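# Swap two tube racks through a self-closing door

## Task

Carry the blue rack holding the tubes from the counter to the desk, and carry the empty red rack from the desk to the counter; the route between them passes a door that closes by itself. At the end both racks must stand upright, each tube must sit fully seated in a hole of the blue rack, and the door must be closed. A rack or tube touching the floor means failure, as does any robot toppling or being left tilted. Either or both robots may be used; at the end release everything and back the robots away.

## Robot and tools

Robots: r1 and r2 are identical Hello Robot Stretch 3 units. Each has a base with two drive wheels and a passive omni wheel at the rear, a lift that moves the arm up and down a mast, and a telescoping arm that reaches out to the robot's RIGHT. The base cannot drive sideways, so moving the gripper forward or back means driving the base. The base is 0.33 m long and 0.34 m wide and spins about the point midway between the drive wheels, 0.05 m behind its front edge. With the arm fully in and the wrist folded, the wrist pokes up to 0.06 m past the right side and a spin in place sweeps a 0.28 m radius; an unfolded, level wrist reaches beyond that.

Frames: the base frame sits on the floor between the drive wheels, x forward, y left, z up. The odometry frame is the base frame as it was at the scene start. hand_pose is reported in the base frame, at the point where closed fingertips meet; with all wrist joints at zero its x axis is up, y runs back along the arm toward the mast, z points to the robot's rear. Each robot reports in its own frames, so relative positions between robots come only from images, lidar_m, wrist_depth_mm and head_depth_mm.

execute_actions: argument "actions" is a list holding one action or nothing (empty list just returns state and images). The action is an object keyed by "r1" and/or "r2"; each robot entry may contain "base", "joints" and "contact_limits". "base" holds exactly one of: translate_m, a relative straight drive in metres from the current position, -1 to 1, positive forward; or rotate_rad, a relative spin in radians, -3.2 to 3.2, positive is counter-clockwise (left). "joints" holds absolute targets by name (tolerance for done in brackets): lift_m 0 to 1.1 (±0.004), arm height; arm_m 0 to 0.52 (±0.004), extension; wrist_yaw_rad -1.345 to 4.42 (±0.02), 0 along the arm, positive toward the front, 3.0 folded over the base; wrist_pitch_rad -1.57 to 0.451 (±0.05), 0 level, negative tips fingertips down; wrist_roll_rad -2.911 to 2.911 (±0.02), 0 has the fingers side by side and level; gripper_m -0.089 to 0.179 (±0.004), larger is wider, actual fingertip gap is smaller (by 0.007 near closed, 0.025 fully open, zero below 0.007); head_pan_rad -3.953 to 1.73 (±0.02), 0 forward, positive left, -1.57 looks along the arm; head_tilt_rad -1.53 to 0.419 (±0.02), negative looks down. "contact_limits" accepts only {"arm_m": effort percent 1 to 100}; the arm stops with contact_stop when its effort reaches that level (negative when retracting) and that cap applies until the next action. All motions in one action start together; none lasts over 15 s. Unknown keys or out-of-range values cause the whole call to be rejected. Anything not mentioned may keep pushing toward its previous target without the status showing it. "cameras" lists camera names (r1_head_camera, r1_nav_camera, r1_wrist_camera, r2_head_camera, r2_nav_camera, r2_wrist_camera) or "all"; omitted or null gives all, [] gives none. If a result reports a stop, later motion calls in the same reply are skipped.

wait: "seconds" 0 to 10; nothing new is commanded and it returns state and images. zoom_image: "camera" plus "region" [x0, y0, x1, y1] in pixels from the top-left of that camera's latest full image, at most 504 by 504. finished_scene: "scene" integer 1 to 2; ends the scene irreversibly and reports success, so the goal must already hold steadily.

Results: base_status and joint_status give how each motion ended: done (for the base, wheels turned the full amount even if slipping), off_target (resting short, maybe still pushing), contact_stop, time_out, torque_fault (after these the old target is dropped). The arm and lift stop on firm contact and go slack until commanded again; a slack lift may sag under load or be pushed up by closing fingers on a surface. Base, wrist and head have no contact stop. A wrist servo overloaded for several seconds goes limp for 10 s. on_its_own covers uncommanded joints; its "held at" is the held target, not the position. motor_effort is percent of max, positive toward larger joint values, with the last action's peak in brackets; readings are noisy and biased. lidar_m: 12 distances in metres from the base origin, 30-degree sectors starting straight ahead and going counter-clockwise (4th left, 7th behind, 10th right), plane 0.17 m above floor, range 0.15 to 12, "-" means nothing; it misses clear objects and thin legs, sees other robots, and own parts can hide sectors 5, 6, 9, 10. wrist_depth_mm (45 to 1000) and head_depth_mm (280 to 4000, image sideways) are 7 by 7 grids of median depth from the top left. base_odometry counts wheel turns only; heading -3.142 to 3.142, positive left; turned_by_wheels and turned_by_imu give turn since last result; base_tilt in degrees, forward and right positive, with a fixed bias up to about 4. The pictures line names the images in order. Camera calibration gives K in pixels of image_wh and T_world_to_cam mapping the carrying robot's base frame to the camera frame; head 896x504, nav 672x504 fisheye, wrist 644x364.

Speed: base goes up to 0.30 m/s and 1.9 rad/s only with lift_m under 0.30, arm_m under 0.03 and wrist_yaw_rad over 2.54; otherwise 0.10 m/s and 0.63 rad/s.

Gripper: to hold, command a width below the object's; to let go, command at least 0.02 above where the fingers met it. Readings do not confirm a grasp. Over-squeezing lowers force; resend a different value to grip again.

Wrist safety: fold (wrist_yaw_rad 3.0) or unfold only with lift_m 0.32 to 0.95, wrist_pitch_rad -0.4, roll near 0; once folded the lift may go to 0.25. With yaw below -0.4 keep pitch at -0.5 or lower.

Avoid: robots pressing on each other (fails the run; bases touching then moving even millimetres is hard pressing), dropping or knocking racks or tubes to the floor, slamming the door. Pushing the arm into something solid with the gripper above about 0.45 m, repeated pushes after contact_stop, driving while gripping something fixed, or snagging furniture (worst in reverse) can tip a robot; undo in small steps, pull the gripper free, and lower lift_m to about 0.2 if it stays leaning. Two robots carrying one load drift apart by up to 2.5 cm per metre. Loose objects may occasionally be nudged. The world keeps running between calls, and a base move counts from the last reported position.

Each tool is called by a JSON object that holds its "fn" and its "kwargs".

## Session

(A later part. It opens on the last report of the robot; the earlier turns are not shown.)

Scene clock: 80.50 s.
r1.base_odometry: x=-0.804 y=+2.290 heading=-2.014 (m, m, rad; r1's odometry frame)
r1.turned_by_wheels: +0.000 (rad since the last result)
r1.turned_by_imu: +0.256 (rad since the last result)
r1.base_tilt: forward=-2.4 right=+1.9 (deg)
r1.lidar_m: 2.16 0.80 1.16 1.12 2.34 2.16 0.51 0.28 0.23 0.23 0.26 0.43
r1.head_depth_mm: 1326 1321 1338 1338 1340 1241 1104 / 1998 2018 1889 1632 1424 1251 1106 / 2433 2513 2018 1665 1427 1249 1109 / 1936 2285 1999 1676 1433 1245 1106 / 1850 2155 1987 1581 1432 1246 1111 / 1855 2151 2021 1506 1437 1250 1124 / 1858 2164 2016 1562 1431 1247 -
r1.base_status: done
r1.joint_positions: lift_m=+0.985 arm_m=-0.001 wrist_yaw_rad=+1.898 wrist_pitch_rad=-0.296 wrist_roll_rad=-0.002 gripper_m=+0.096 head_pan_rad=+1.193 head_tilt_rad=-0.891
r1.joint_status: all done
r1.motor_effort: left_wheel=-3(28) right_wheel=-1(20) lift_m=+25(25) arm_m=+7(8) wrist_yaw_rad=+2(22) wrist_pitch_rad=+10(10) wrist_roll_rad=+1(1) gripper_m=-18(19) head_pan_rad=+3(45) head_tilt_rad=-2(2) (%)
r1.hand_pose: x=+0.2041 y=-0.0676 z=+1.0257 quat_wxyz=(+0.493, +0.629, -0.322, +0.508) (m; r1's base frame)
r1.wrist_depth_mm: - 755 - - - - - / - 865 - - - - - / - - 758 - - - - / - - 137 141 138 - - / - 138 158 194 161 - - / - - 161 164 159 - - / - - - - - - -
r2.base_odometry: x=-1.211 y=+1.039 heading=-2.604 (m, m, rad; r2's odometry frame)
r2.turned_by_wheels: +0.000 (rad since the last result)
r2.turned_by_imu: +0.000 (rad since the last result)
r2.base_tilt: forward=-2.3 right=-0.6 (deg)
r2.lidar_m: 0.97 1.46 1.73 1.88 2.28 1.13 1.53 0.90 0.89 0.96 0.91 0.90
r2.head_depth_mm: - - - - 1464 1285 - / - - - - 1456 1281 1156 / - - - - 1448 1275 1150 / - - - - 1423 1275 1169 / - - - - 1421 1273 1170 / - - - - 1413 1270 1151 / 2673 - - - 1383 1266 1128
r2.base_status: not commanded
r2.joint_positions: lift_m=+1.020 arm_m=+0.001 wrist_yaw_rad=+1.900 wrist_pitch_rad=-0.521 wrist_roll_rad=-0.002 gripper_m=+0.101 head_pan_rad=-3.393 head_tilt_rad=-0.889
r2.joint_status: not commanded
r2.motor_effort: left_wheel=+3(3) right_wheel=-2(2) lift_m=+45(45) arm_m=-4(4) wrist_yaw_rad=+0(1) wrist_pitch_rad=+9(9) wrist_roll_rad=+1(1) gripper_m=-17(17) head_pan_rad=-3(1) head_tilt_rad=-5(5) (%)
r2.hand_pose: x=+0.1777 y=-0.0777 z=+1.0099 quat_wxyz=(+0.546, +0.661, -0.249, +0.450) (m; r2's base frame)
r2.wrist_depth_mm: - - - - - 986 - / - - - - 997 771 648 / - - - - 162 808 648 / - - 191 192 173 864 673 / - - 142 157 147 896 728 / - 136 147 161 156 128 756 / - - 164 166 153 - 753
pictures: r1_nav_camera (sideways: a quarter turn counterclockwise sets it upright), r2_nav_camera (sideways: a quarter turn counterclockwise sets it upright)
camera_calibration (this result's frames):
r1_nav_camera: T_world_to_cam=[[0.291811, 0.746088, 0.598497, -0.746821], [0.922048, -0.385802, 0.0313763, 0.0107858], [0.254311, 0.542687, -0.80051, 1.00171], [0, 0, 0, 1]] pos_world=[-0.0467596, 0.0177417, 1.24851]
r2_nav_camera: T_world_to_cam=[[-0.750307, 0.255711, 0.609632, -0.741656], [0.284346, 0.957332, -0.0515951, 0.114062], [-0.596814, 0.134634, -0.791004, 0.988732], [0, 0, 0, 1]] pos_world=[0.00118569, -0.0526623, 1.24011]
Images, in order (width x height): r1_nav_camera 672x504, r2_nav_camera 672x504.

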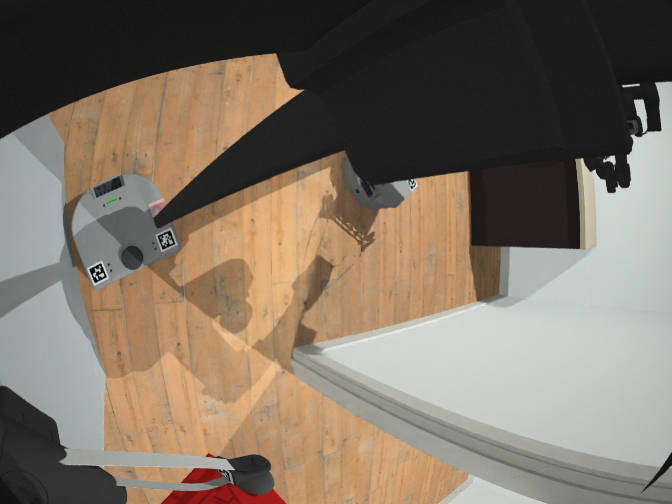

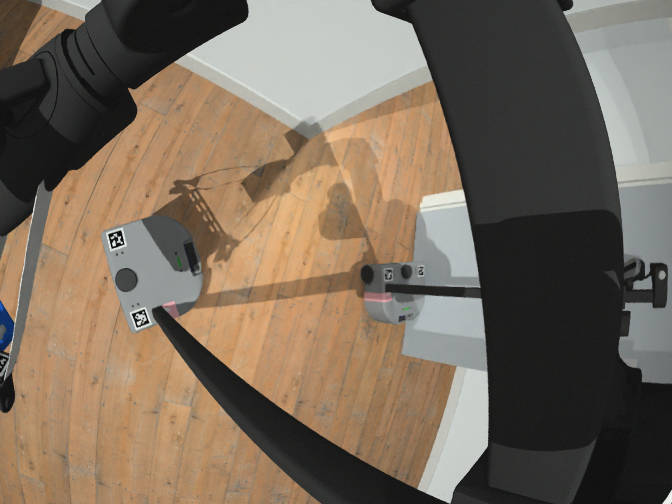

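{"fn": "execute_actions", "kwargs": {"actions": [{"r2":{"base":{"rotate_rad":-0.34}}}], "cameras": []}}

{"fn": "execute_actions", "kwargs": {"actions": [{"r2":{"base":{"translate_m":-0.535}}}], "cameras": []}}

{"fn": "execute_actions", "kwargs": {"actions": [{"r2":{"base":{"rotate_rad":0.76}}}], "cameras": ["r1_nav_camera","r2_nav_camera"]}}

Scene clock: 88.43 s.
r1.base_odometry: x=-0.804 y=+2.290 heading=-2.014 (m, m, rad; r1's odometry frame)
r1.turned_by_wheels: +0.000 (rad since the last result)
r1.turned_by_imu: +0.001 (rad since the last result)
r1.base_tilt: forward=-2.5 right=+1.8 (deg)
r1.lidar_m: 2.17 0.80 1.16 1.15 2.35 2.16 0.51 0.28 0.23 0.23 0.26 0.43
r1.head_depth_mm: 1329 1332 1340 1344 1342 1246 1101 / 2023 2011 1911 1621 1425 1245 1104 / 2399 2479 2020 1653 1437 1245 1112 / 1931 2283 1994 1674 1434 1245 1104 / 1845 2172 2013 1629 1420 1252 1110 / 1854 2178 2011 1506 1434 1250 1124 / 1857 2138 2014 1542 1424 1250 -
r1.base_status: not commanded
r1.joint_positions: lift_m=+0.985 arm_m=-0.001 wrist_yaw_rad=+1.898 wrist_pitch_rad=-0.296 wrist_roll_rad=-0.002 gripper_m=+0.096 head_pan_rad=+1.193 head_tilt_rad=-0.891
r1.joint_status: not commanded
r1.motor_effort: left_wheel=-3(4) right_wheel=-1(1) lift_m=+25(25) arm_m=+7(7) wrist_yaw_rad=+1(1) wrist_pitch_rad=+10(10) wrist_roll_rad=+1(1) gripper_m=-18(18) head_pan_rad=+3(3) head_tilt_rad=-3(3) (%)
r1.hand_pose: x=+0.2041 y=-0.0676 z=+1.0257 quat_wxyz=(+0.493, +0.629, -0.322, +0.508) (m; r1's base frame)
r1.wrist_depth_mm: - 772 - - - - - / - 866 - - - - - / - - 745 - - - - / - - 137 140 138 - - / - 138 157 193 161 - - / - - 161 164 160 - - / - - - - - - -
r2.base_odometry: x=-1.211 y=+1.039 heading=-2.944 (m, m, rad; r2's odometry frame)
r2.turned_by_wheels: -0.340 (rad since the last result)
r2.turned_by_imu: -0.340 (rad since the last result)
r2.base_tilt: forward=-2.3 right=-0.5 (deg)
r2.lidar_m: 0.90 1.06 1.73 1.73 2.07 1.50 1.13 1.00 0.89 0.89 1.06 0.90
r2.head_depth_mm: - - - - 1465 1277 - / - - - - 1465 1275 1157 / - - - - 1440 1280 1153 / - - - - 1427 1275 1176 / - - - - 1423 1269 1167 / - - - - 1400 1266 1148 / 1310 - - - 1392 1268 1132
r2.base_status: done
r2.joint_positions: lift_m=+1.020 arm_m=+0.001 wrist_yaw_rad=+1.900 wrist_pitch_rad=-0.521 wrist_roll_rad=-0.002 gripper_m=+0.101 head_pan_rad=-3.393 head_tilt_rad=-0.889
r2.joint_status: not commanded
r2.motor_effort: left_wheel=+3(9) right_wheel=-3(8) lift_m=+45(45) arm_m=-4(4) wrist_yaw_rad=+0(1) wrist_pitch_rad=+9(9) wrist_roll_rad=+1(1) gripper_m=-17(17) head_pan_rad=-3(3) head_tilt_rad=-5(6) (%)
r2.hand_pose: x=+0.1777 y=-0.0777 z=+1.0099 quat_wxyz=(+0.546, +0.661, -0.249, +0.450) (m; r2's base frame)
r2.wrist_depth_mm: - - - - 943 - 998 / - - - - 812 724 674 / - - - - 161 755 656 / - - 190 190 172 823 710 / - - 142 157 147 880 750 / - 135 148 161 156 129 809 / - - 166 167 152 - 880
pictures: none
No camera images: the call's "cameras" was empty. Leave "cameras" out to get every camera's image.

Scene clock: 94.73 s.
r1.base_odometry: x=-0.804 y=+2.290 heading=-2.014 (m, m, rad; r1's odometry frame)
r1.turned_by_wheels: +0.000 (rad since the last result)
r1.turned_by_imu: +0.001 (rad since the last result)
r1.base_tilt: forward=-2.4 right=+1.8 (deg)
r1.lidar_m: 2.17 0.80 1.16 0.68 2.35 2.16 0.51 0.28 0.23 0.23 0.26 0.43
r1.head_depth_mm: 1320 1331 1339 1337 1343 1247 1106 / 2006 2023 1897 1630 1426 1240 1106 / 2406 2522 2018 1666 1427 1244 1102 / 1949 2274 2020 1662 1423 1250 1106 / 1877 2160 2010 1679 1257 1181 1105 / 1819 2154 2007 1677 1250 1164 1124 / 774 2145 2024 1677 1251 1225 -
r1.base_status: not commanded
r1.joint_positions: lift_m=+0.985 arm_m=-0.001 wrist_yaw_rad=+1.898 wrist_pitch_rad=-0.296 wrist_roll_rad=-0.002 gripper_m=+0.096 head_pan_rad=+1.193 head_tilt_rad=-0.891
r1.joint_status: not commanded
r1.motor_effort: left_wheel=-3(4) right_wheel=+0(1) lift_m=+25(24) arm_m=+7(7) wrist_yaw_rad=+2(0) wrist_pitch_rad=+10(10) wrist_roll_rad=+1(1) gripper_m=-18(18) head_pan_rad=+3(3) head_tilt_rad=-3(3) (%)
r1.hand_pose: x=+0.2041 y=-0.0676 z=+1.0257 quat_wxyz=(+0.493, +0.629, -0.322, +0.508) (m; r1's base frame)
r1.wrist_depth_mm: - 761 - - - - - / - 876 - - - - - / - - 768 - - - - / - - 137 141 138 - - / - 138 157 193 161 - - / - - 161 164 160 - - / - - - - - - -
r2.base_odometry: x=-0.687 y=+1.145 heading=-2.943 (m, m, rad; r2's odometry frame)
r2.turned_by_wheels: +0.000 (rad since the last result)
r2.turned_by_imu: -0.001 (rad since the last result)
r2.base_tilt: forward=-2.2 right=-0.6 (deg)
r2.lidar_m: 1.41 1.68 1.89 1.90 1.96 0.97 0.59 1.04 0.71 0.71 0.86 1.41
r2.head_depth_mm: - - - - 1451 1276 - / - - - - 1458 1276 1154 / - - - - 1445 1281 1159 / - - - - 1293 1275 1169 / - - - - 1223 1272 1169 / - - - - 1363 1270 1151 / 828 - - - 1386 1268 1128
r2.base_status: done
r2.joint_positions: lift_m=+1.020 arm_m=+0.001 wrist_yaw_rad=+1.900 wrist_pitch_rad=-0.521 wrist_roll_rad=-0.002 gripper_m=+0.101 head_pan_rad=-3.393 head_tilt_rad=-0.889
r2.joint_status: not commanded
r2.motor_effort: left_wheel=+3(5) right_wheel=-3(9) lift_m=+46(45) arm_m=-4(4) wrist_yaw_rad=+0(0) wrist_pitch_rad=+8(9) wrist_roll_rad=+0(1) gripper_m=-17(16) head_pan_rad=-2(2) head_tilt_rad=-5(5) (%)
r2.hand_pose: x=+0.1777 y=-0.0777 z=+1.0099 quat_wxyz=(+0.546, +0.661, -0.249, +0.450) (m; r2's base frame)
r2.wrist_depth_mm: - - - - - - - / - - - - - - - / - - - - 161 - - / - - 190 191 172 - - / - - 142 157 148 - - / - 135 147 160 156 129 - / - - 164 167 153 - -
pictures: none
No camera images: the call's "cameras" was empty. Leave "cameras" out to get every camera's image.

Scene clock: 96.87 s.
r1.base_odometry: x=-0.804 y=+2.290 heading=-2.014 (m, m, rad; r1's odometry frame)
r1.turned_by_wheels: +0.000 (rad since the last result)
r1.turned_by_imu: +0.000 (rad since the last result)
r1.base_tilt: forward=-2.4 right=+2.0 (deg)
r1.lidar_m: 2.17 0.80 1.16 0.58 2.35 2.16 0.51 0.28 0.23 0.23 0.26 0.43
r1.head_depth_mm: 1332 1334 1339 1341 1339 1244 1111 / 1991 2008 1886 1625 1426 1248 1105 / 2407 2540 2011 1667 1418 1248 1102 / 1932 2270 2013 1673 1395 1243 1102 / 1857 2157 2016 1656 1251 1203 1106 / 1866 2137 2016 1679 1249 1209 1128 / 1852 2135 2014 1556 1368 1245 -
r1.base_status: not commanded
r1.joint_positions: lift_m=+0.985 arm_m=-0.001 wrist_yaw_rad=+1.898 wrist_pitch_rad=-0.296 wrist_roll_rad=-0.002 gripper_m=+0.096 head_pan_rad=+1.193 head_tilt_rad=-0.891
r1.joint_status: not commanded
r1.motor_effort: left_wheel=-3(3) right_wheel=-1(0) lift_m=+25(25) arm_m=+7(7) wrist_yaw_rad=+1(1) wrist_pitch_rad=+10(10) wrist_roll_rad=+1(1) gripper_m=-19(18) head_pan_rad=+3(3) head_tilt_rad=-3(2) (%)
r1.hand_pose: x=+0.2041 y=-0.0676 z=+1.0257 quat_wxyz=(+0.493, +0.629, -0.322, +0.508) (m; r1's base frame)
r1.wrist_depth_mm: - 758 - - - - - / - 867 - - - - - / - - 762 - - - - / - - 137 141 138 - - / - 138 157 194 161 - - / - - 162 164 160 - - / - - - - - - -
r2.base_odometry: x=-0.687 y=+1.145 heading=-2.184 (m, m, rad; r2's odometry frame)
r2.turned_by_wheels: +0.760 (rad since the last result)
r2.turned_by_imu: +0.763 (rad since the last result)
r2.base_tilt: forward=-2.3 right=-0.5 (deg)
r2.lidar_m: 1.94 1.90 1.98 1.80 0.59 0.59 2.54 0.71 0.76 1.05 1.40 1.46
r2.head_depth_mm: - - - - 1241 1189 - / - - - - 1382 1233 1153 / - - - - 1441 1278 1155 / - - - - 1423 1278 1167 / - - - - 1418 1265 1169 / - - - - 1402 1266 1153 / 2696 - - - 1383 1269 1130
r2.base_status: done
r2.joint_positions: lift_m=+1.020 arm_m=+0.001 wrist_yaw_rad=+1.900 wrist_pitch_rad=-0.521 wrist_roll_rad=-0.002 gripper_m=+0.101 head_pan_rad=-3.393 head_tilt_rad=-0.889
r2.joint_status: not commanded
r2.motor_effort: left_wheel=-1(7) right_wheel=+3(8) lift_m=+45(45) arm_m=-4(5) wrist_yaw_rad=+0(0) wrist_pitch_rad=+9(9) wrist_roll_rad=+1(1) gripper_m=-17(17) head_pan_rad=-2(1) head_tilt_rad=-5(5) (%)
r2.hand_pose: x=+0.1777 y=-0.0777 z=+1.0099 quat_wxyz=(+0.546, +0.661, -0.249, +0.450) (m; r2's base frame)
r2.wrist_depth_mm: - - - - - - - / - - - - - - - / - - - - 159 - - / - - 191 191 173 - - / - - 142 157 147 - - / - 135 147 160 157 128 - / - - 165 166 153 - -
pictures: r1_nav_camera (sideways: a quarter turn counterclockwise sets it upright), r2_nav_camera (sideways: a quarter turn counterclockwise sets it upright)
camera_calibration (this result's frames):
r1_nav_camera: T_world_to_cam=[[0.291812, 0.746088, 0.598497, -0.746821], [0.922048, -0.385803, 0.0313763, 0.0107858], [0.254311, 0.542687, -0.80051, 1.00171], [0, 0, 0, 1]] pos_world=[-0.0467596, 0.0177417, 1.24851]
r2_nav_camera: T_world_to_cam=[[-0.750307, 0.255762, 0.609611, -0.741629], [0.284406, 0.957315, -0.0515941, 0.11406], [-0.596785, 0.134666, -0.79102, 0.988752], [0, 0, 0, 1]] pos_world=[0.00118398, -0.0526624, 1.24011]
Images, in order (width x height): r1_nav_camera 672x504, r2_nav_camera 672x504.

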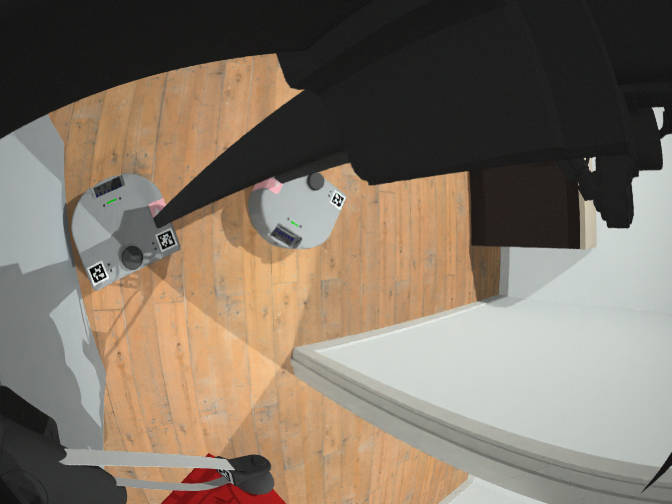

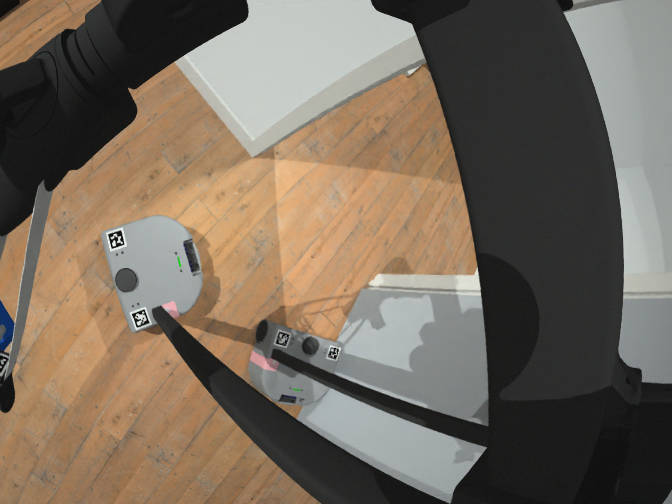

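{"fn": "execute_actions", "kwargs": {"actions": [{"r2":{"base":{"translate_m":-0.58},"joints":{"head_tilt_rad":-1.1}}}], "cameras": ["r1_nav_camera","r2_nav_camera"]}}

Scene clock: 104.43 s.
r1.base_odometry: x=-0.804 y=+2.290 heading=-2.014 (m, m, rad; r1's odometry frame)
r1.turned_by_wheels: +0.000 (rad since the last result)
r1.turned_by_imu: +0.001 (rad since the last result)
r1.base_tilt: forward=-2.4 right=+1.8 (deg)
r1.lidar_m: 2.17 0.33 1.16 2.11 2.36 2.16 0.51 0.28 0.23 0.23 0.26 0.43
r1.head_depth_mm: 1337 1249 1336 1336 1347 713 996 / 1830 488 1828 1641 1428 1093 1013 / 2345 2264 1949 1667 1430 1249 1087 / 1928 2274 2011 1661 1431 1244 1106 / 1857 2150 2006 1667 1430 1251 1110 / 1852 2146 2031 1671 1430 1248 1123 / 1844 2144 2022 1660 1436 1247 -
r1.base_status: not commanded
r1.joint_positions: lift_m=+0.985 arm_m=-0.001 wrist_yaw_rad=+1.898 wrist_pitch_rad=-0.296 wrist_roll_rad=-0.002 gripper_m=+0.096 head_pan_rad=+1.193 head_tilt_rad=-0.891
r1.joint_status: not commanded
r1.motor_effort: left_wheel=-4(3) right_wheel=-1(1) lift_m=+25(25) arm_m=+7(7) wrist_yaw_rad=+2(1) wrist_pitch_rad=+10(10) wrist_roll_rad=+1(1) gripper_m=-18(19) head_pan_rad=+3(3) head_tilt_rad=-3(3) (%)
r1.hand_pose: x=+0.2041 y=-0.0676 z=+1.0257 quat_wxyz=(+0.493, +0.629, -0.322, +0.508) (m; r1's base frame)
r1.wrist_depth_mm: - 269 - - - - - / - 293 - - - - - / - 332 765 - - - - / - - 137 141 138 - - / - 138 157 193 160 - - / - - 162 164 160 - - / - - 468 - - - -
r2.base_odometry: x=-0.353 y=+1.619 heading=-2.184 (m, m, rad; r2's odometry frame)
r2.turned_by_wheels: +0.000 (rad since the last result)
r2.turned_by_imu: -0.002 (rad since the last result)
r2.base_tilt: forward=-2.3 right=-0.6 (deg)
r2.lidar_m: 2.42 2.40 0.44 0.43 0.60 0.60 2.12 1.88 0.35 0.33 0.92 1.76
r2.head_depth_mm: - - 908 1013 1231 1175 1097 / - - 1557 1249 1305 1230 1106 / - - 1583 1465 1323 1236 1073 / - - 1581 1458 1319 - - / - - 1554 1462 1317 - - / - - - 1456 1314 1221 1107 / - - - 1459 1314 1200 1095
r2.base_status: done
r2.joint_positions: lift_m=+1.020 arm_m=+0.001 wrist_yaw_rad=+1.900 wrist_pitch_rad=-0.521 wrist_roll_rad=-0.002 gripper_m=+0.101 head_pan_rad=-3.393 head_tilt_rad=-1.086
r2.joint_status: all done
r2.motor_effort: left_wheel=-1(9) right_wheel=+3(3) lift_m=+45(45) arm_m=-5(4) wrist_yaw_rad=+1(0) wrist_pitch_rad=+9(9) wrist_roll_rad=+1(1) gripper_m=-17(17) head_pan_rad=-2(2) head_tilt_rad=-7(24) (%)
r2.hand_pose: x=+0.1777 y=-0.0777 z=+1.0099 quat_wxyz=(+0.546, +0.661, -0.249, +0.450) (m; r2's base frame)
r2.wrist_depth_mm: - - - - - - - / - - - - - - - / - - - - 161 - - / - - 190 191 173 - - / - - 142 156 148 - - / - 135 148 161 156 129 - / - - 165 167 153 - -
pictures: r1_nav_camera (sideways: a quarter turn counterclockwise sets it upright), r2_nav_camera (sideways: a quarter turn counterclockwise sets it upright)
camera_calibration (this result's frames):
r1_nav_camera: T_world_to_cam=[[0.291811, 0.746088, 0.598497, -0.746821], [0.922048, -0.385803, 0.0313763, 0.0107858], [0.254311, 0.542687, -0.80051, 1.00171], [0, 0, 0, 1]] pos_world=[-0.0467596, 0.0177417, 1.24851]
r2_nav_camera: T_world_to_cam=[[-0.851289, 0.281726, 0.442648, -0.52351], [0.293522, 0.954971, -0.0433047, 0.1032], [-0.434916, 0.0930619, -0.895649, 1.12376], [0, 0, 0, 1]] pos_world=[0.0127928, -0.0556466, 1.2427]
Images, in order (width x height): r1_nav_camera 672x504, r2_nav_camera 672x504.

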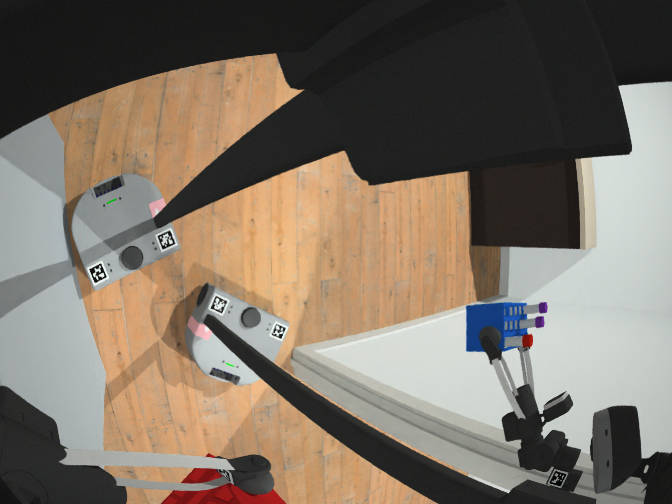

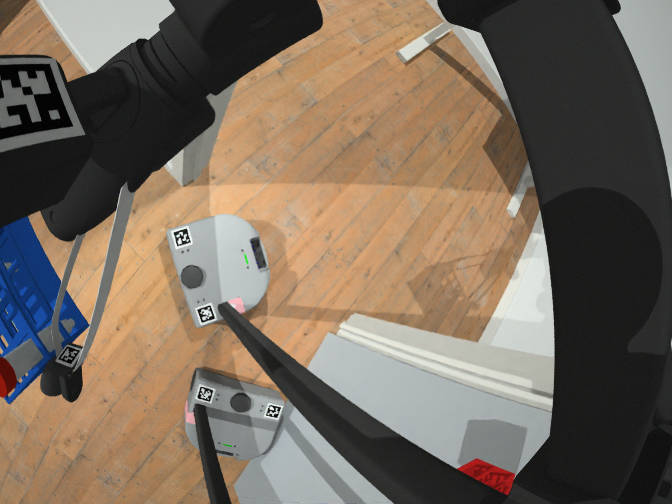

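{"fn": "execute_actions", "kwargs": {"actions": [{"r2":{"base":{"rotate_rad":0.38},"joints":{"wrist_yaw_rad":1.7}}}], "cameras": []}}

{"fn": "execute_actions", "kwargs": {"actions": [{"r2":{"base":{"translate_m":-0.25}}}], "cameras": ["r1_nav_camera","r2_nav_camera"]}}

Scene clock: 106.30 s.
r1.base_odometry: x=-0.804 y=+2.290 heading=-2.014 (m, m, rad; r1's odometry frame)
r1.turned_by_wheels: +0.000 (rad since the last result)
r1.turned_by_imu: +0.000 (rad since the last result)
r1.base_tilt: forward=-2.4 right=+1.9 (deg)
r1.lidar_m: 2.17 0.37 1.16 2.11 2.36 2.16 0.51 0.28 0.23 0.23 0.26 0.43
r1.head_depth_mm: 1243 1253 1337 1341 1337 1086 999 / 1996 1670 1854 1649 1434 1091 1056 / 2324 486 1903 1666 1428 1246 1103 / 1893 2058 2023 1678 1432 1241 1109 / 1847 2149 1997 1671 1427 1245 1109 / 1873 2170 2022 1675 1431 1254 1125 / 1854 2163 2027 1678 1432 1246 -
r1.base_status: not commanded
r1.joint_positions: lift_m=+0.985 arm_m=-0.001 wrist_yaw_rad=+1.898 wrist_pitch_rad=-0.296 wrist_roll_rad=-0.002 gripper_m=+0.096 head_pan_rad=+1.193 head_tilt_rad=-0.891
r1.joint_status: not commanded
r1.motor_effort: left_wheel=-3(3) right_wheel=-1(1) lift_m=+25(25) arm_m=+7(8) wrist_yaw_rad=+1(1) wrist_pitch_rad=+10(10) wrist_roll_rad=+1(1) gripper_m=-18(18) head_pan_rad=+4(4) head_tilt_rad=-3(3) (%)
r1.hand_pose: x=+0.2041 y=-0.0676 z=+1.0257 quat_wxyz=(+0.493, +0.629, -0.322, +0.508) (m; r1's base frame)
r1.wrist_depth_mm: 435 718 - - - - - / - 873 - - - - - / - - 343 - - - - / - - 137 140 138 - - / - 138 157 193 161 - - / - - 162 164 160 - - / - - 548 - - - -
r2.base_odometry: x=-0.353 y=+1.619 heading=-1.804 (m, m, rad; r2's odometry frame)
r2.turned_by_wheels: +0.380 (rad since the last result)
r2.turned_by_imu: +0.381 (rad since the last result)
r2.base_tilt: forward=-2.3 right=-0.6 (deg)
r2.lidar_m: 2.40 2.38 0.44 0.60 0.60 1.85 1.88 0.42 0.33 0.58 1.71 2.14
r2.head_depth_mm: - - 1599 1458 1326 1175 1110 / - - 1582 1463 1323 1233 1109 / - - 1579 1458 1324 1238 1070 / - - 1583 1455 1326 - - / - - 1555 1461 1317 - - / - - - 1460 1318 1219 1107 / - - - 1464 1315 1112 1108
r2.base_status: done
r2.joint_positions: lift_m=+1.020 arm_m=+0.001 wrist_yaw_rad=+1.702 wrist_pitch_rad=-0.521 wrist_roll_rad=-0.002 gripper_m=+0.101 head_pan_rad=-3.393 head_tilt_rad=-1.086
r2.joint_status: all done
r2.motor_effort: left_wheel=-2(9) right_wheel=+3(8) lift_m=+45(45) arm_m=-5(5) wrist_yaw_rad=-1(3) wrist_pitch_rad=+9(9) wrist_roll_rad=+0(1) gripper_m=-17(17) head_pan_rad=-2(1) head_tilt_rad=-6(6) (%)
r2.hand_pose: x=+0.1871 y=-0.1182 z=+1.0099 quat_wxyz=(+0.588, +0.633, -0.313, +0.394) (m; r2's base frame)
r2.wrist_depth_mm: - - - - - - - / - - - - - - - / - - - - 160 - - / - - 189 190 171 - - / - - 142 157 148 - - / 527 136 145 161 156 128 - / 633 933 165 167 153 - -
pictures: none
No camera images: the call's "cameras" was empty. Leave "cameras" out to get every camera's image.

Scene clock: 109.77 s.
r1.base_odometry: x=-0.804 y=+2.290 heading=-2.014 (m, m, rad; r1's odometry frame)
r1.turned_by_wheels: +0.000 (rad since the last result)
r1.turned_by_imu: +0.001 (rad since the last result)
r1.base_tilt: forward=-2.4 right=+1.9 (deg)
r1.lidar_m: 0.56 0.58 1.16 2.11 2.36 2.16 0.51 0.28 0.23 0.23 0.26 0.43
r1.head_depth_mm: 1325 1327 1331 1343 1351 1229 1106 / 2003 2026 1899 1629 1431 1247 1102 / 2392 2534 1997 1679 1431 1248 1104 / 1917 2278 2012 1664 1424 1240 1109 / 1837 2164 2007 1671 1430 1243 1108 / 1852 2162 2022 1673 1423 1247 1123 / 1854 2159 2009 1660 1434 1253 -
r1.base_status: not commanded
r1.joint_positions: lift_m=+0.985 arm_m=-0.001 wrist_yaw_rad=+1.898 wrist_pitch_rad=-0.296 wrist_roll_rad=-0.002 gripper_m=+0.096 head_pan_rad=+1.193 head_tilt_rad=-0.891
r1.joint_status: not commanded
r1.motor_effort: left_wheel=-3(3) right_wheel=-1(1) lift_m=+24(24) arm_m=+7(8) wrist_yaw_rad=+2(1) wrist_pitch_rad=+10(10) wrist_roll_rad=+1(1) gripper_m=-18(18) head_pan_rad=+3(4) head_tilt_rad=-3(3) (%)
r1.hand_pose: x=+0.2041 y=-0.0676 z=+1.0257 quat_wxyz=(+0.493, +0.629, -0.322, +0.508) (m; r1's base frame)
r1.wrist_depth_mm: - 746 591 - - - - / - 496 - - - - - / - 881 764 506 - - - / - - 137 141 138 - - / - 138 158 194 161 - - / - - 162 164 160 - - / - - - 942 - - -
r2.base_odometry: x=-0.295 y=+1.862 heading=-1.804 (m, m, rad; r2's odometry frame)
r2.turned_by_wheels: +0.000 (rad since the last result)
r2.turned_by_imu: -0.001 (rad since the last result)
r2.base_tilt: forward=-2.4 right=-0.6 (deg)
r2.lidar_m: 2.65 0.58 0.58 0.54 0.59 1.82 1.63 2.13 2.53 0.27 0.29 2.18
r2.head_depth_mm: - - 1599 1459 1340 1168 1106 / - - 1580 1462 1317 1236 1112 / - - 1573 1463 1319 1235 1073 / - - 1587 1460 1317 - - / - - 1551 1459 1322 - - / - - - 1464 1315 1222 1103 / - - - 1466 1324 1208 1109
r2.base_status: done
r2.joint_positions: lift_m=+1.020 arm_m=+0.001 wrist_yaw_rad=+1.702 wrist_pitch_rad=-0.521 wrist_roll_rad=-0.002 gripper_m=+0.101 head_pan_rad=-3.393 head_tilt_rad=-1.086
r2.joint_status: not commanded
r2.motor_effort: left_wheel=-2(7) right_wheel=+3(4) lift_m=+45(44) arm_m=-4(4) wrist_yaw_rad=-1(2) wrist_pitch_rad=+9(9) wrist_roll_rad=+1(1) gripper_m=-16(17) head_pan_rad=-2(1) head_tilt_rad=-7(7) (%)
r2.hand_pose: x=+0.1871 y=-0.1182 z=+1.0099 quat_wxyz=(+0.588, +0.633, -0.313, +0.394) (m; r2's base frame)
r2.wrist_depth_mm: - - - - - - - / - - - - - - - / 999 632 - - 162 - - / 994 712 188 193 172 - - / 962 756 142 157 148 - - / 890 136 145 161 156 129 - / 912 955 164 167 154 - -
pictures: r1_nav_camera (sideways: a quarter turn counterclockwise sets it upright), r2_nav_camera (sideways: a quarter turn counterclockwise sets it upright)
camera_calibration (this result's frames):
r1_nav_camera: T_world_to_cam=[[0.291811, 0.746088, 0.598497, -0.746821], [0.922048, -0.385803, 0.0313763, 0.0107858], [0.254311, 0.542687, -0.80051, 1.00171], [0, 0, 0, 1]] pos_world=[-0.0467596, 0.0177417, 1.24851]
r2_nav_camera: T_world_to_cam=[[-0.851316, 0.281787, 0.442558, -0.523393], [0.293581, 0.954953, -0.0433, 0.103194], [-0.434824, 0.0930649, -0.895694, 1.12382], [0, 0, 0, 1]] pos_world=[0.0127952, -0.0556484, 1.2427]
Images, in order (width x height): r1_nav_camera 672x504, r2_nav_camera 672x504.

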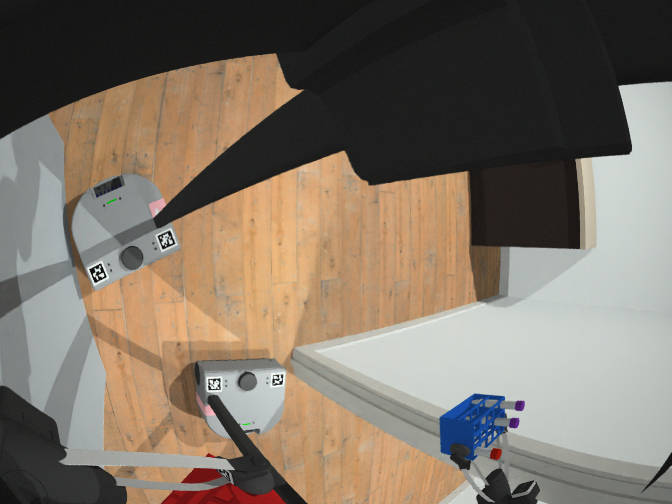

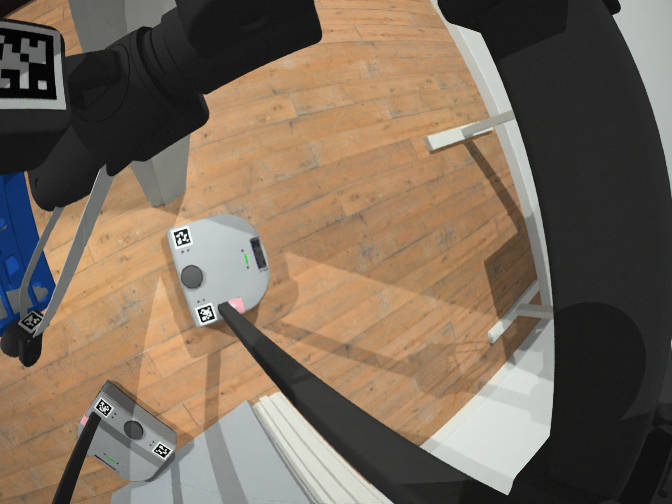

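{"fn": "execute_actions", "kwargs": {"actions": [{"r2":{"base":{"translate_m":-0.4}}}], "cameras": []}}

{"fn": "execute_actions", "kwargs": {"actions": [{"r1":{"base":{"rotate_rad":1.2},"joints":{"head_pan_rad":-3.4}},"r2":{"base":{"translate_m":-0.38},"joints":{"lift_m":1.06}}}], "cameras": ["r1_nav_camera","r2_nav_camera"]}}

Scene clock: 115.03 s.
r1.base_odometry: x=-0.804 y=+2.290 heading=-2.014 (m, m, rad; r1's odometry frame)
r1.turned_by_wheels: +0.000 (rad since the last result)
r1.turned_by_imu: +0.001 (rad since the last result)
r1.base_tilt: forward=-2.6 right=+1.9 (deg)
r1.lidar_m: 0.90 0.80 1.16 2.11 2.35 2.16 0.51 0.28 0.23 0.23 0.26 0.43
r1.head_depth_mm: 1320 1339 1342 1334 1333 1242 1108 / 2023 2032 1900 1646 1432 1246 1105 / 2399 2525 2013 1663 1420 1243 1103 / 1942 2281 1998 1672 1426 1247 1105 / 1838 2157 1997 1664 1426 1253 1106 / 1850 2146 2013 1665 1430 1240 1125 / 1854 2146 2026 1672 1434 1249 -
r1.base_status: not commanded
r1.joint_positions: lift_m=+0.985 arm_m=-0.001 wrist_yaw_rad=+1.898 wrist_pitch_rad=-0.296 wrist_roll_rad=-0.002 gripper_m=+0.096 head_pan_rad=+1.193 head_tilt_rad=-0.891
r1.joint_status: not commanded
r1.motor_effort: left_wheel=-4(3) right_wheel=+0(1) lift_m=+25(25) arm_m=+7(8) wrist_yaw_rad=+1(1) wrist_pitch_rad=+10(10) wrist_roll_rad=+1(1) gripper_m=-18(19) head_pan_rad=+3(3) head_tilt_rad=-2(3) (%)
r1.hand_pose: x=+0.2041 y=-0.0676 z=+1.0257 quat_wxyz=(+0.493, +0.629, -0.322, +0.508) (m; r1's base frame)
r1.wrist_depth_mm: - 764 - - - - - / - 864 - 789 - - - / - - 764 - - - - / - - 137 141 138 - - / - 138 157 194 161 - - / - - 162 164 160 - - / - - - - - - -
r2.base_odometry: x=-0.203 y=+2.251 heading=-1.804 (m, m, rad; r2's odometry frame)
r2.turned_by_wheels: +0.000 (rad since the last result)
r2.turned_by_imu: -0.001 (rad since the last result)
r2.base_tilt: forward=-2.3 right=-0.5 (deg)
r2.lidar_m: 3.04 0.88 0.61 0.83 1.40 1.62 1.27 1.25 2.17 2.36 0.49 0.45
r2.head_depth_mm: - - 1601 1461 1338 1175 1108 / - - 1576 1465 1317 1240 1106 / - - 1588 1464 1321 1233 1071 / - - 1579 1467 1318 - - / - - 1558 1464 1314 - - / - - - 1463 1318 1220 1106 / - - - 1460 1320 1211 1106
r2.base_status: done
r2.joint_positions: lift_m=+1.020 arm_m=+0.001 wrist_yaw_rad=+1.702 wrist_pitch_rad=-0.521 wrist_roll_rad=-0.002 gripper_m=+0.101 head_pan_rad=-3.393 head_tilt_rad=-1.086
r2.joint_status: not commanded
r2.motor_effort: left_wheel=-1(8) right_wheel=+3(2) lift_m=+45(46) arm_m=-4(5) wrist_yaw_rad=-1(1) wrist_pitch_rad=+9(9) wrist_roll_rad=+1(1) gripper_m=-18(17) head_pan_rad=-2(3) head_tilt_rad=-7(7) (%)
r2.hand_pose: x=+0.1871 y=-0.1182 z=+1.0099 quat_wxyz=(+0.588, +0.633, -0.313, +0.394) (m; r2's base frame)
r2.wrist_depth_mm: 806 - - - - - 244 / 838 - - - - 374 245 / 825 - - - 162 336 264 / 804 - 190 191 171 353 289 / 779 - 142 157 147 349 338 / 753 135 145 161 157 128 401 / 838 - 164 166 153 509 472
pictures: none
No camera images: the call's "cameras" was empty. Leave "cameras" out to get every camera's image.

Scene clock: 119.80 s.
r1.base_odometry: x=-0.804 y=+2.290 heading=-0.816 (m, m, rad; r1's odometry frame)
r1.turned_by_wheels: +1.198 (rad since the last result)
r1.turned_by_imu: +0.681 (rad since the last result)
r1.base_tilt: forward=-2.3 right=+2.1 (deg)
r1.lidar_m: 0.83 2.08 2.17 2.15 2.11 0.43 0.28 0.25 0.26 0.32 1.31 0.91
r1.head_depth_mm: - - - - 1366 1266 - / - - - - 1369 1250 1140 / 1336 - - - - 1242 1143 / 348 - - - - 1156 1164 / 306 - - - - 805 981 / 287 - - - - 626 789 / - 289 310 - - 518 611
r1.base_status: rotate_rad off_target (by the wheels' count: +1.1980 of +1.2000)
r1.joint_positions: lift_m=+0.985 arm_m=+0.000 wrist_yaw_rad=+1.900 wrist_pitch_rad=-0.298 wrist_roll_rad=-0.002 gripper_m=+0.096 head_pan_rad=-3.393 head_tilt_rad=-0.891
r1.joint_status: all done
r1.on_its_own: left_wheel is at rest, and its effort (-49) is outside its rest range (-18 to +18)
r1.motor_effort: left_wheel=-49(50) right_wheel=+7(30) lift_m=+23(25) arm_m=+2(8) wrist_yaw_rad=+0(2) wrist_pitch_rad=+11(11) wrist_roll_rad=+1(1) gripper_m=-19(19) head_pan_rad=-3(45) head_tilt_rad=-3(3) (%)
r1.hand_pose: x=+0.2038 y=-0.0679 z=+1.0255 quat_wxyz=(+0.493, +0.629, -0.321, +0.508) (m; r1's base frame)
r1.wrist_depth_mm: - - - - 809 628 - / - - - - 817 - - / - - - - 726 - - / - - 137 140 138 - - / - 138 158 193 161 - - / - - 162 164 159 - - / - - - - - - -
r2.base_odometry: x=-0.115 y=+2.621 heading=-1.804 (m, m, rad; r2's odometry frame)
r2.turned_by_wheels: +0.000 (rad since the last result)
r2.turned_by_imu: -0.001 (rad since the last result)
r2.base_tilt: forward=-2.2 right=-0.5 (deg)
r2.lidar_m: 3.41 0.84 0.85 1.33 1.34 1.32 1.33 0.88 1.69 2.43 1.13 0.78
r2.head_depth_mm: 1618 1815 1630 1464 1341 1166 1111 / 1580 1783 1631 1462 1327 1242 1107 / 1511 1762 1641 1454 1320 1237 1073 / 561 1706 1635 1460 1324 - - / 538 1634 1632 1457 1319 - - / 526 1561 1634 1457 1320 1218 1104 / 516 1507 1639 1432 1305 1201 1105
r2.base_status: done
r2.joint_positions: lift_m=+1.060 arm_m=+0.001 wrist_yaw_rad=+1.702 wrist_pitch_rad=-0.521 wrist_roll_rad=-0.002 gripper_m=+0.101 head_pan_rad=-3.393 head_tilt_rad=-1.086
r2.joint_status: all done
r2.motor_effort: left_wheel=-1(8) right_wheel=+2(4) lift_m=+45(50) arm_m=-5(4) wrist_yaw_rad=-1(1) wrist_pitch_rad=+9(9) wrist_roll_rad=+1(1) gripper_m=-16(17) head_pan_rad=-3(3) head_tilt_rad=-6(7) (%)
r2.hand_pose: x=+0.1871 y=-0.1182 z=+1.0498 quat_wxyz=(+0.588, +0.633, -0.313, +0.394) (m; r2's base frame)
r2.wrist_depth_mm: 714 - - - - 585 568 / 738 - - - - 631 624 / 769 932 - - 161 692 704 / 818 962 190 192 172 786 769 / 974 943 142 157 148 898 894 / - 136 145 161 156 128 - / - - 165 167 153 - -
pictures: r1_nav_camera (sideways: a quarter turn counterclockwise sets it upright), r2_nav_camera (sideways: a quarter turn counterclockwise sets it upright)
camera_calibration (this result's frames):
r1_nav_camera: T_world_to_cam=[[-0.776941, 0.195529, 0.598441, -0.740228], [0.266597, 0.963297, 0.0313776, 0.0147824], [-0.570341, 0.183921, -0.800552, 1.00679], [0, 0, 0, 1]] pos_world=[-0.00483917, -0.0546741, 1.24851]
r2_nav_camera: T_world_to_cam=[[-0.85136, 0.281798, 0.442466, -0.523273], [0.293585, 0.954952, -0.0432952, 0.103188], [-0.434735, 0.0930419, -0.895739, 1.12388], [0, 0, 0, 1]] pos_world=[0.0128012, -0.0556499, 1.2427]
Images, in order (width x height): r1_nav_camera 672x504, r2_nav_camera 672x504.

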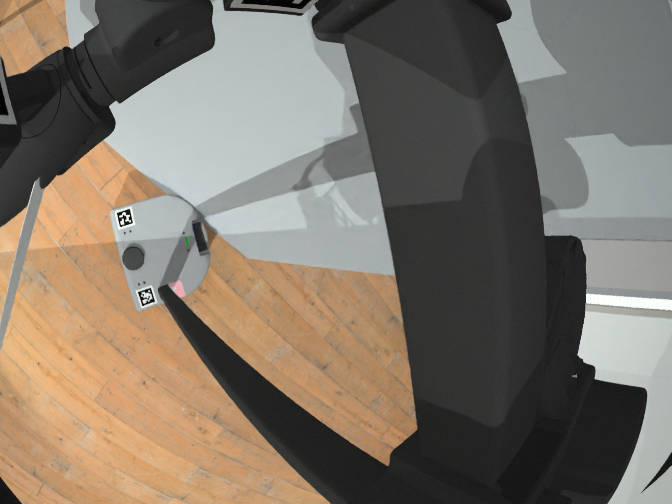

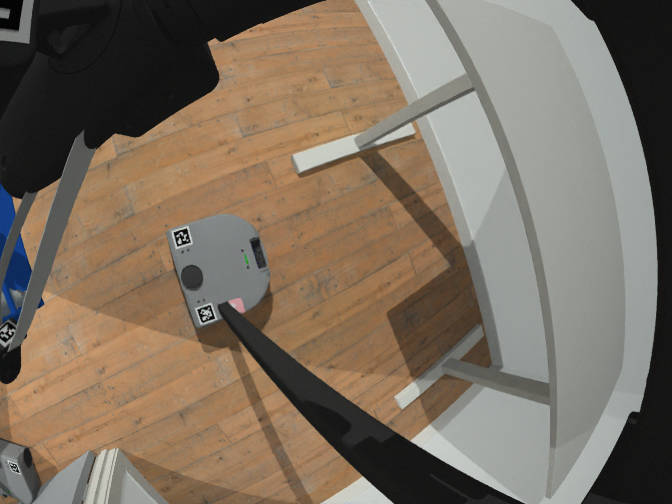

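{"fn": "execute_actions", "kwargs": {"actions": [{"r1":{"base":{"translate_m":0.15}},"r2":{"base":{"rotate_rad":-1.5},"joints":{"head_pan_rad":-1.57,"head_tilt_rad":-0.7}}}], "cameras": []}}

{"fn": "execute_actions", "kwargs": {"actions": [{"r1":{"base":{"rotate_rad":0.7}},"r2":{"joints":{"wrist_yaw_rad":0,"arm_m":0.25}}}], "cameras": ["r1_nav_camera","r2_nav_camera","r2_wrist_camera"]}}

Scene clock: 123.57 s.
r1.base_odometry: x=-0.701 y=+2.181 heading=-0.816 (m, m, rad; r1's odometry frame)
r1.turned_by_wheels: +0.000 (rad since the last result)
r1.turned_by_imu: +0.001 (rad since the last result)
r1.base_tilt: forward=-2.3 right=+2.2 (deg)
r1.lidar_m: 0.69 1.90 2.03 2.23 2.18 0.35 0.27 0.27 0.28 0.42 1.10 0.71
r1.head_depth_mm: - - - - 1365 1268 - / - - - - 1368 1248 1149 / 296 - - - - 1201 1137 / - - - - - 910 1144 / - - - - - 723 951 / - - - - - 613 822 / - - 287 - - 527 668
r1.base_status: done
r1.joint_positions: lift_m=+0.985 arm_m=+0.000 wrist_yaw_rad=+1.900 wrist_pitch_rad=-0.298 wrist_roll_rad=-0.002 gripper_m=+0.096 head_pan_rad=-3.394 head_tilt_rad=-0.891
r1.joint_status: not commanded
r1.motor_effort: left_wheel=-1(40) right_wheel=-1(7) lift_m=+22(22) arm_m=+2(2) wrist_yaw_rad=+0(0) wrist_pitch_rad=+11(10) wrist_roll_rad=+1(1) gripper_m=-17(18) head_pan_rad=-3(3) head_tilt_rad=-3(2) (%)
r1.hand_pose: x=+0.2038 y=-0.0679 z=+1.0255 quat_wxyz=(+0.493, +0.629, -0.321, +0.509) (m; r1's base frame)
r1.wrist_depth_mm: - - - - 654 495 - / - - - - 669 545 - / - - - - 583 - - / - - 137 141 138 - - / - 138 157 193 161 - - / - - 161 164 160 - - / - - - - 874 - -
r2.base_odometry: x=-0.115 y=+2.621 heading=+2.979 (m, m, rad; r2's odometry frame)
r2.turned_by_wheels: -1.500 (rad since the last result)
r2.turned_by_imu: -1.505 (rad since the last result)
r2.base_tilt: forward=-2.3 right=-0.6 (deg)
r2.lidar_m: 2.43 1.04 0.78 1.23 0.83 0.93 1.33 1.32 1.32 1.33 0.89 1.80
r2.head_depth_mm: 1131 - - - - 1407 1216 / 1122 - - - - 1371 1207 / 1127 - - - - 1378 1207 / 1140 1007 695 1669 - - 1185 / 1143 998 692 1664 - - 1161 / 1142 989 687 1098 1183 - 1154 / 1138 980 685 1070 - - -
r2.base_status: done
r2.joint_positions: lift_m=+1.060 arm_m=+0.001 wrist_yaw_rad=+1.701 wrist_pitch_rad=-0.521 wrist_roll_rad=-0.002 gripper_m=+0.101 head_pan_rad=-1.577 head_tilt_rad=-0.705
r2.joint_status: all done
r2.motor_effort: left_wheel=+3(9) right_wheel=-3(7) lift_m=+45(45) arm_m=-6(5) wrist_yaw_rad=-1(1) wrist_pitch_rad=+9(9) wrist_roll_rad=+0(1) gripper_m=-17(16) head_pan_rad=+3(29) head_tilt_rad=+2(24) (%)
r2.hand_pose: x=+0.1871 y=-0.1183 z=+1.0498 quat_wxyz=(+0.588, +0.633, -0.313, +0.394) (m; r2's base frame)
r2.wrist_depth_mm: 901 - - - - - - / 911 - - - - - - / 935 - - - 162 - - / 915 - 189 192 173 - - / 933 - 142 157 148 - - / 928 136 145 160 156 129 - / - - 164 166 154 - -
pictures: none
No camera images: the call's "cameras" was empty. Leave "cameras" out to get every camera's image.

Scene clock: 126.63 s.
r1.base_odometry: x=-0.701 y=+2.181 heading=-0.116 (m, m, rad; r1's odometry frame)
r1.turned_by_wheels: +0.700 (rad since the last result)
r1.turned_by_imu: +0.705 (rad since the last result)
r1.base_tilt: forward=-2.4 right=+2.1 (deg)
r1.lidar_m: 1.95 2.18 2.17 2.16 0.32 0.27 0.27 0.32 0.60 1.10 0.69 0.81
r1.head_depth_mm: - - - - 527 654 - / - - - - 528 697 1030 / - - - - - 697 1027 / - - - - - 700 942 / - - - - - 700 1033 / - - - - - 747 1073 / - - 290 - - 749 1074
r1.base_status: done
r1.joint_positions: lift_m=+0.985 arm_m=+0.000 wrist_yaw_rad=+1.900 wrist_pitch_rad=-0.298 wrist_roll_rad=-0.002 gripper_m=+0.096 head_pan_rad=-3.394 head_tilt_rad=-0.891
r1.joint_status: not commanded
r1.motor_effort: left_wheel=-3(9) right_wheel=-1(4) lift_m=+22(22) arm_m=+1(2) wrist_yaw_rad=+0(0) wrist_pitch_rad=+11(11) wrist_roll_rad=+1(1) gripper_m=-18(18) head_pan_rad=-4(3) head_tilt_rad=-2(2) (%)
r1.hand_pose: x=+0.2038 y=-0.0679 z=+1.0255 quat_wxyz=(+0.493, +0.629, -0.321, +0.509) (m; r1's base frame)
r1.wrist_depth_mm: - - - - - - - / - - - - - - - / - - - - - - - / - - 137 140 138 - - / - 138 157 194 161 - 961 / - - 162 165 160 - 840 / - - - - - - 704
r2.base_odometry: x=-0.115 y=+2.621 heading=+2.979 (m, m, rad; r2's odometry frame)
r2.turned_by_wheels: +0.000 (rad since the last result)
r2.turned_by_imu: +0.000 (rad since the last result)
r2.base_tilt: forward=-2.3 right=-0.5 (deg)
r2.lidar_m: 2.43 1.04 0.78 1.23 0.83 0.92 1.33 1.32 1.32 1.33 0.89 1.79
r2.head_depth_mm: 1150 906 707 1690 1687 1410 1211 / - - 674 1691 1675 1407 1210 / - - 641 1686 1672 1400 1202 / 1129 1075 616 1673 1660 1396 1211 / 1141 997 691 1665 1668 1393 1198 / 1138 988 688 1099 1350 1354 1191 / 1137 982 687 1671 1642 1382 1197
r2.base_status: not commanded
r2.joint_positions: lift_m=+1.060 arm_m=+0.250 wrist_yaw_rad=+0.001 wrist_pitch_rad=-0.521 wrist_roll_rad=-0.002 gripper_m=+0.101 head_pan_rad=-1.577 head_tilt_rad=-0.705
r2.joint_status: all done
r2.motor_effort: left_wheel=+3(2) right_wheel=-3(3) lift_m=+45(45) arm_m=+4(4) wrist_yaw_rad=-1(3) wrist_pitch_rad=+9(9) wrist_roll_rad=+1(1) gripper_m=-17(17) head_pan_rad=+2(2) head_tilt_rad=+2(2) (%)
r2.hand_pose: x=-0.0214 y=-0.6049 z=+1.0498 quat_wxyz=(+0.684, +0.183, -0.682, -0.182) (m; r2's base frame)
r2.wrist_depth_mm: 768 781 778 781 792 805 811 / 826 580 608 609 625 643 646 / 435 423 435 451 158 468 479 / 350 343 190 191 171 378 380 / 293 296 142 157 147 313 312 / 263 135 144 161 157 128 268 / 218 213 163 166 154 226 233
pictures: r1_nav_camera (sideways: a quarter turn counterclockwise sets it upright), r2_nav_camera (sideways: a quarter turn counterclockwise sets it upright), r2_wrist_camera
camera_calibration (this result's frames):
r1_nav_camera: T_world_to_cam=[[-0.776761, 0.196245, 0.59844, -0.740229], [0.267485, 0.963051, 0.0313776, 0.0147769], [-0.570171, 0.184447, -0.800553, 1.00679], [0, 0, 0, 1]] pos_world=[-0.00488953, -0.054664, 1.24851]
r2_nav_camera: T_world_to_cam=[[-0.0650282, -0.664989, 0.744017, -0.920953], [-0.997792, 0.0332172, -0.0575196, 0.129609], [0.0135357, -0.746114, -0.665681, 0.822026], [0, 0, 0, 1]] pos_world=[0.0583082, -0.0034036, 1.23987]
r2_wrist_camera: T_world_to_cam=[[-0.99842, -0.0298204, 0.0476238, -0.0942787], [-0.0559025, 0.612753, -0.788295, 1.23553], [-0.00567435, -0.789711, -0.613452, 0.32398], [0, 0, 0, 1]] pos_world=[-0.0232223, -0.504034, 1.1772]
Images, in order (width x height): r1_nav_camera 672x504, r2_nav_camera 672x504, r2_wrist_camera 644x364.

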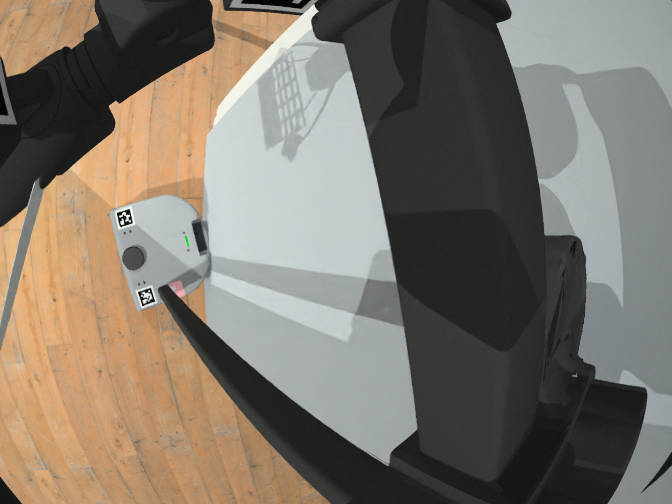

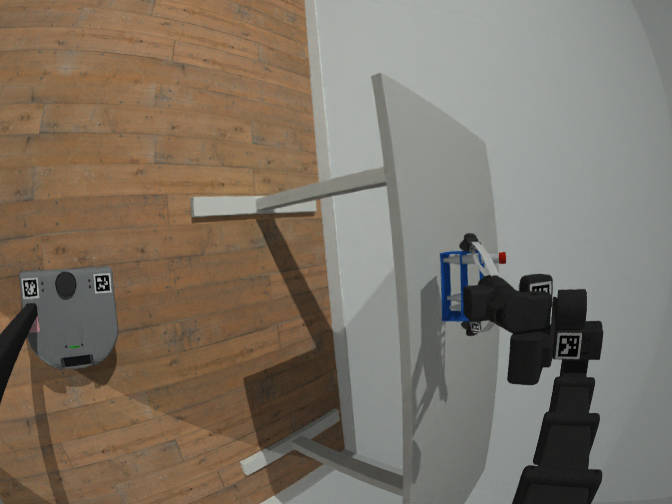

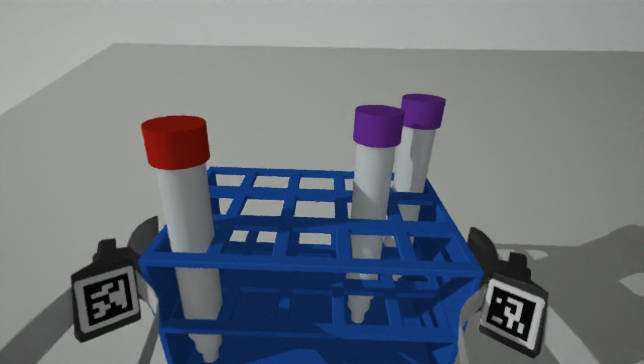

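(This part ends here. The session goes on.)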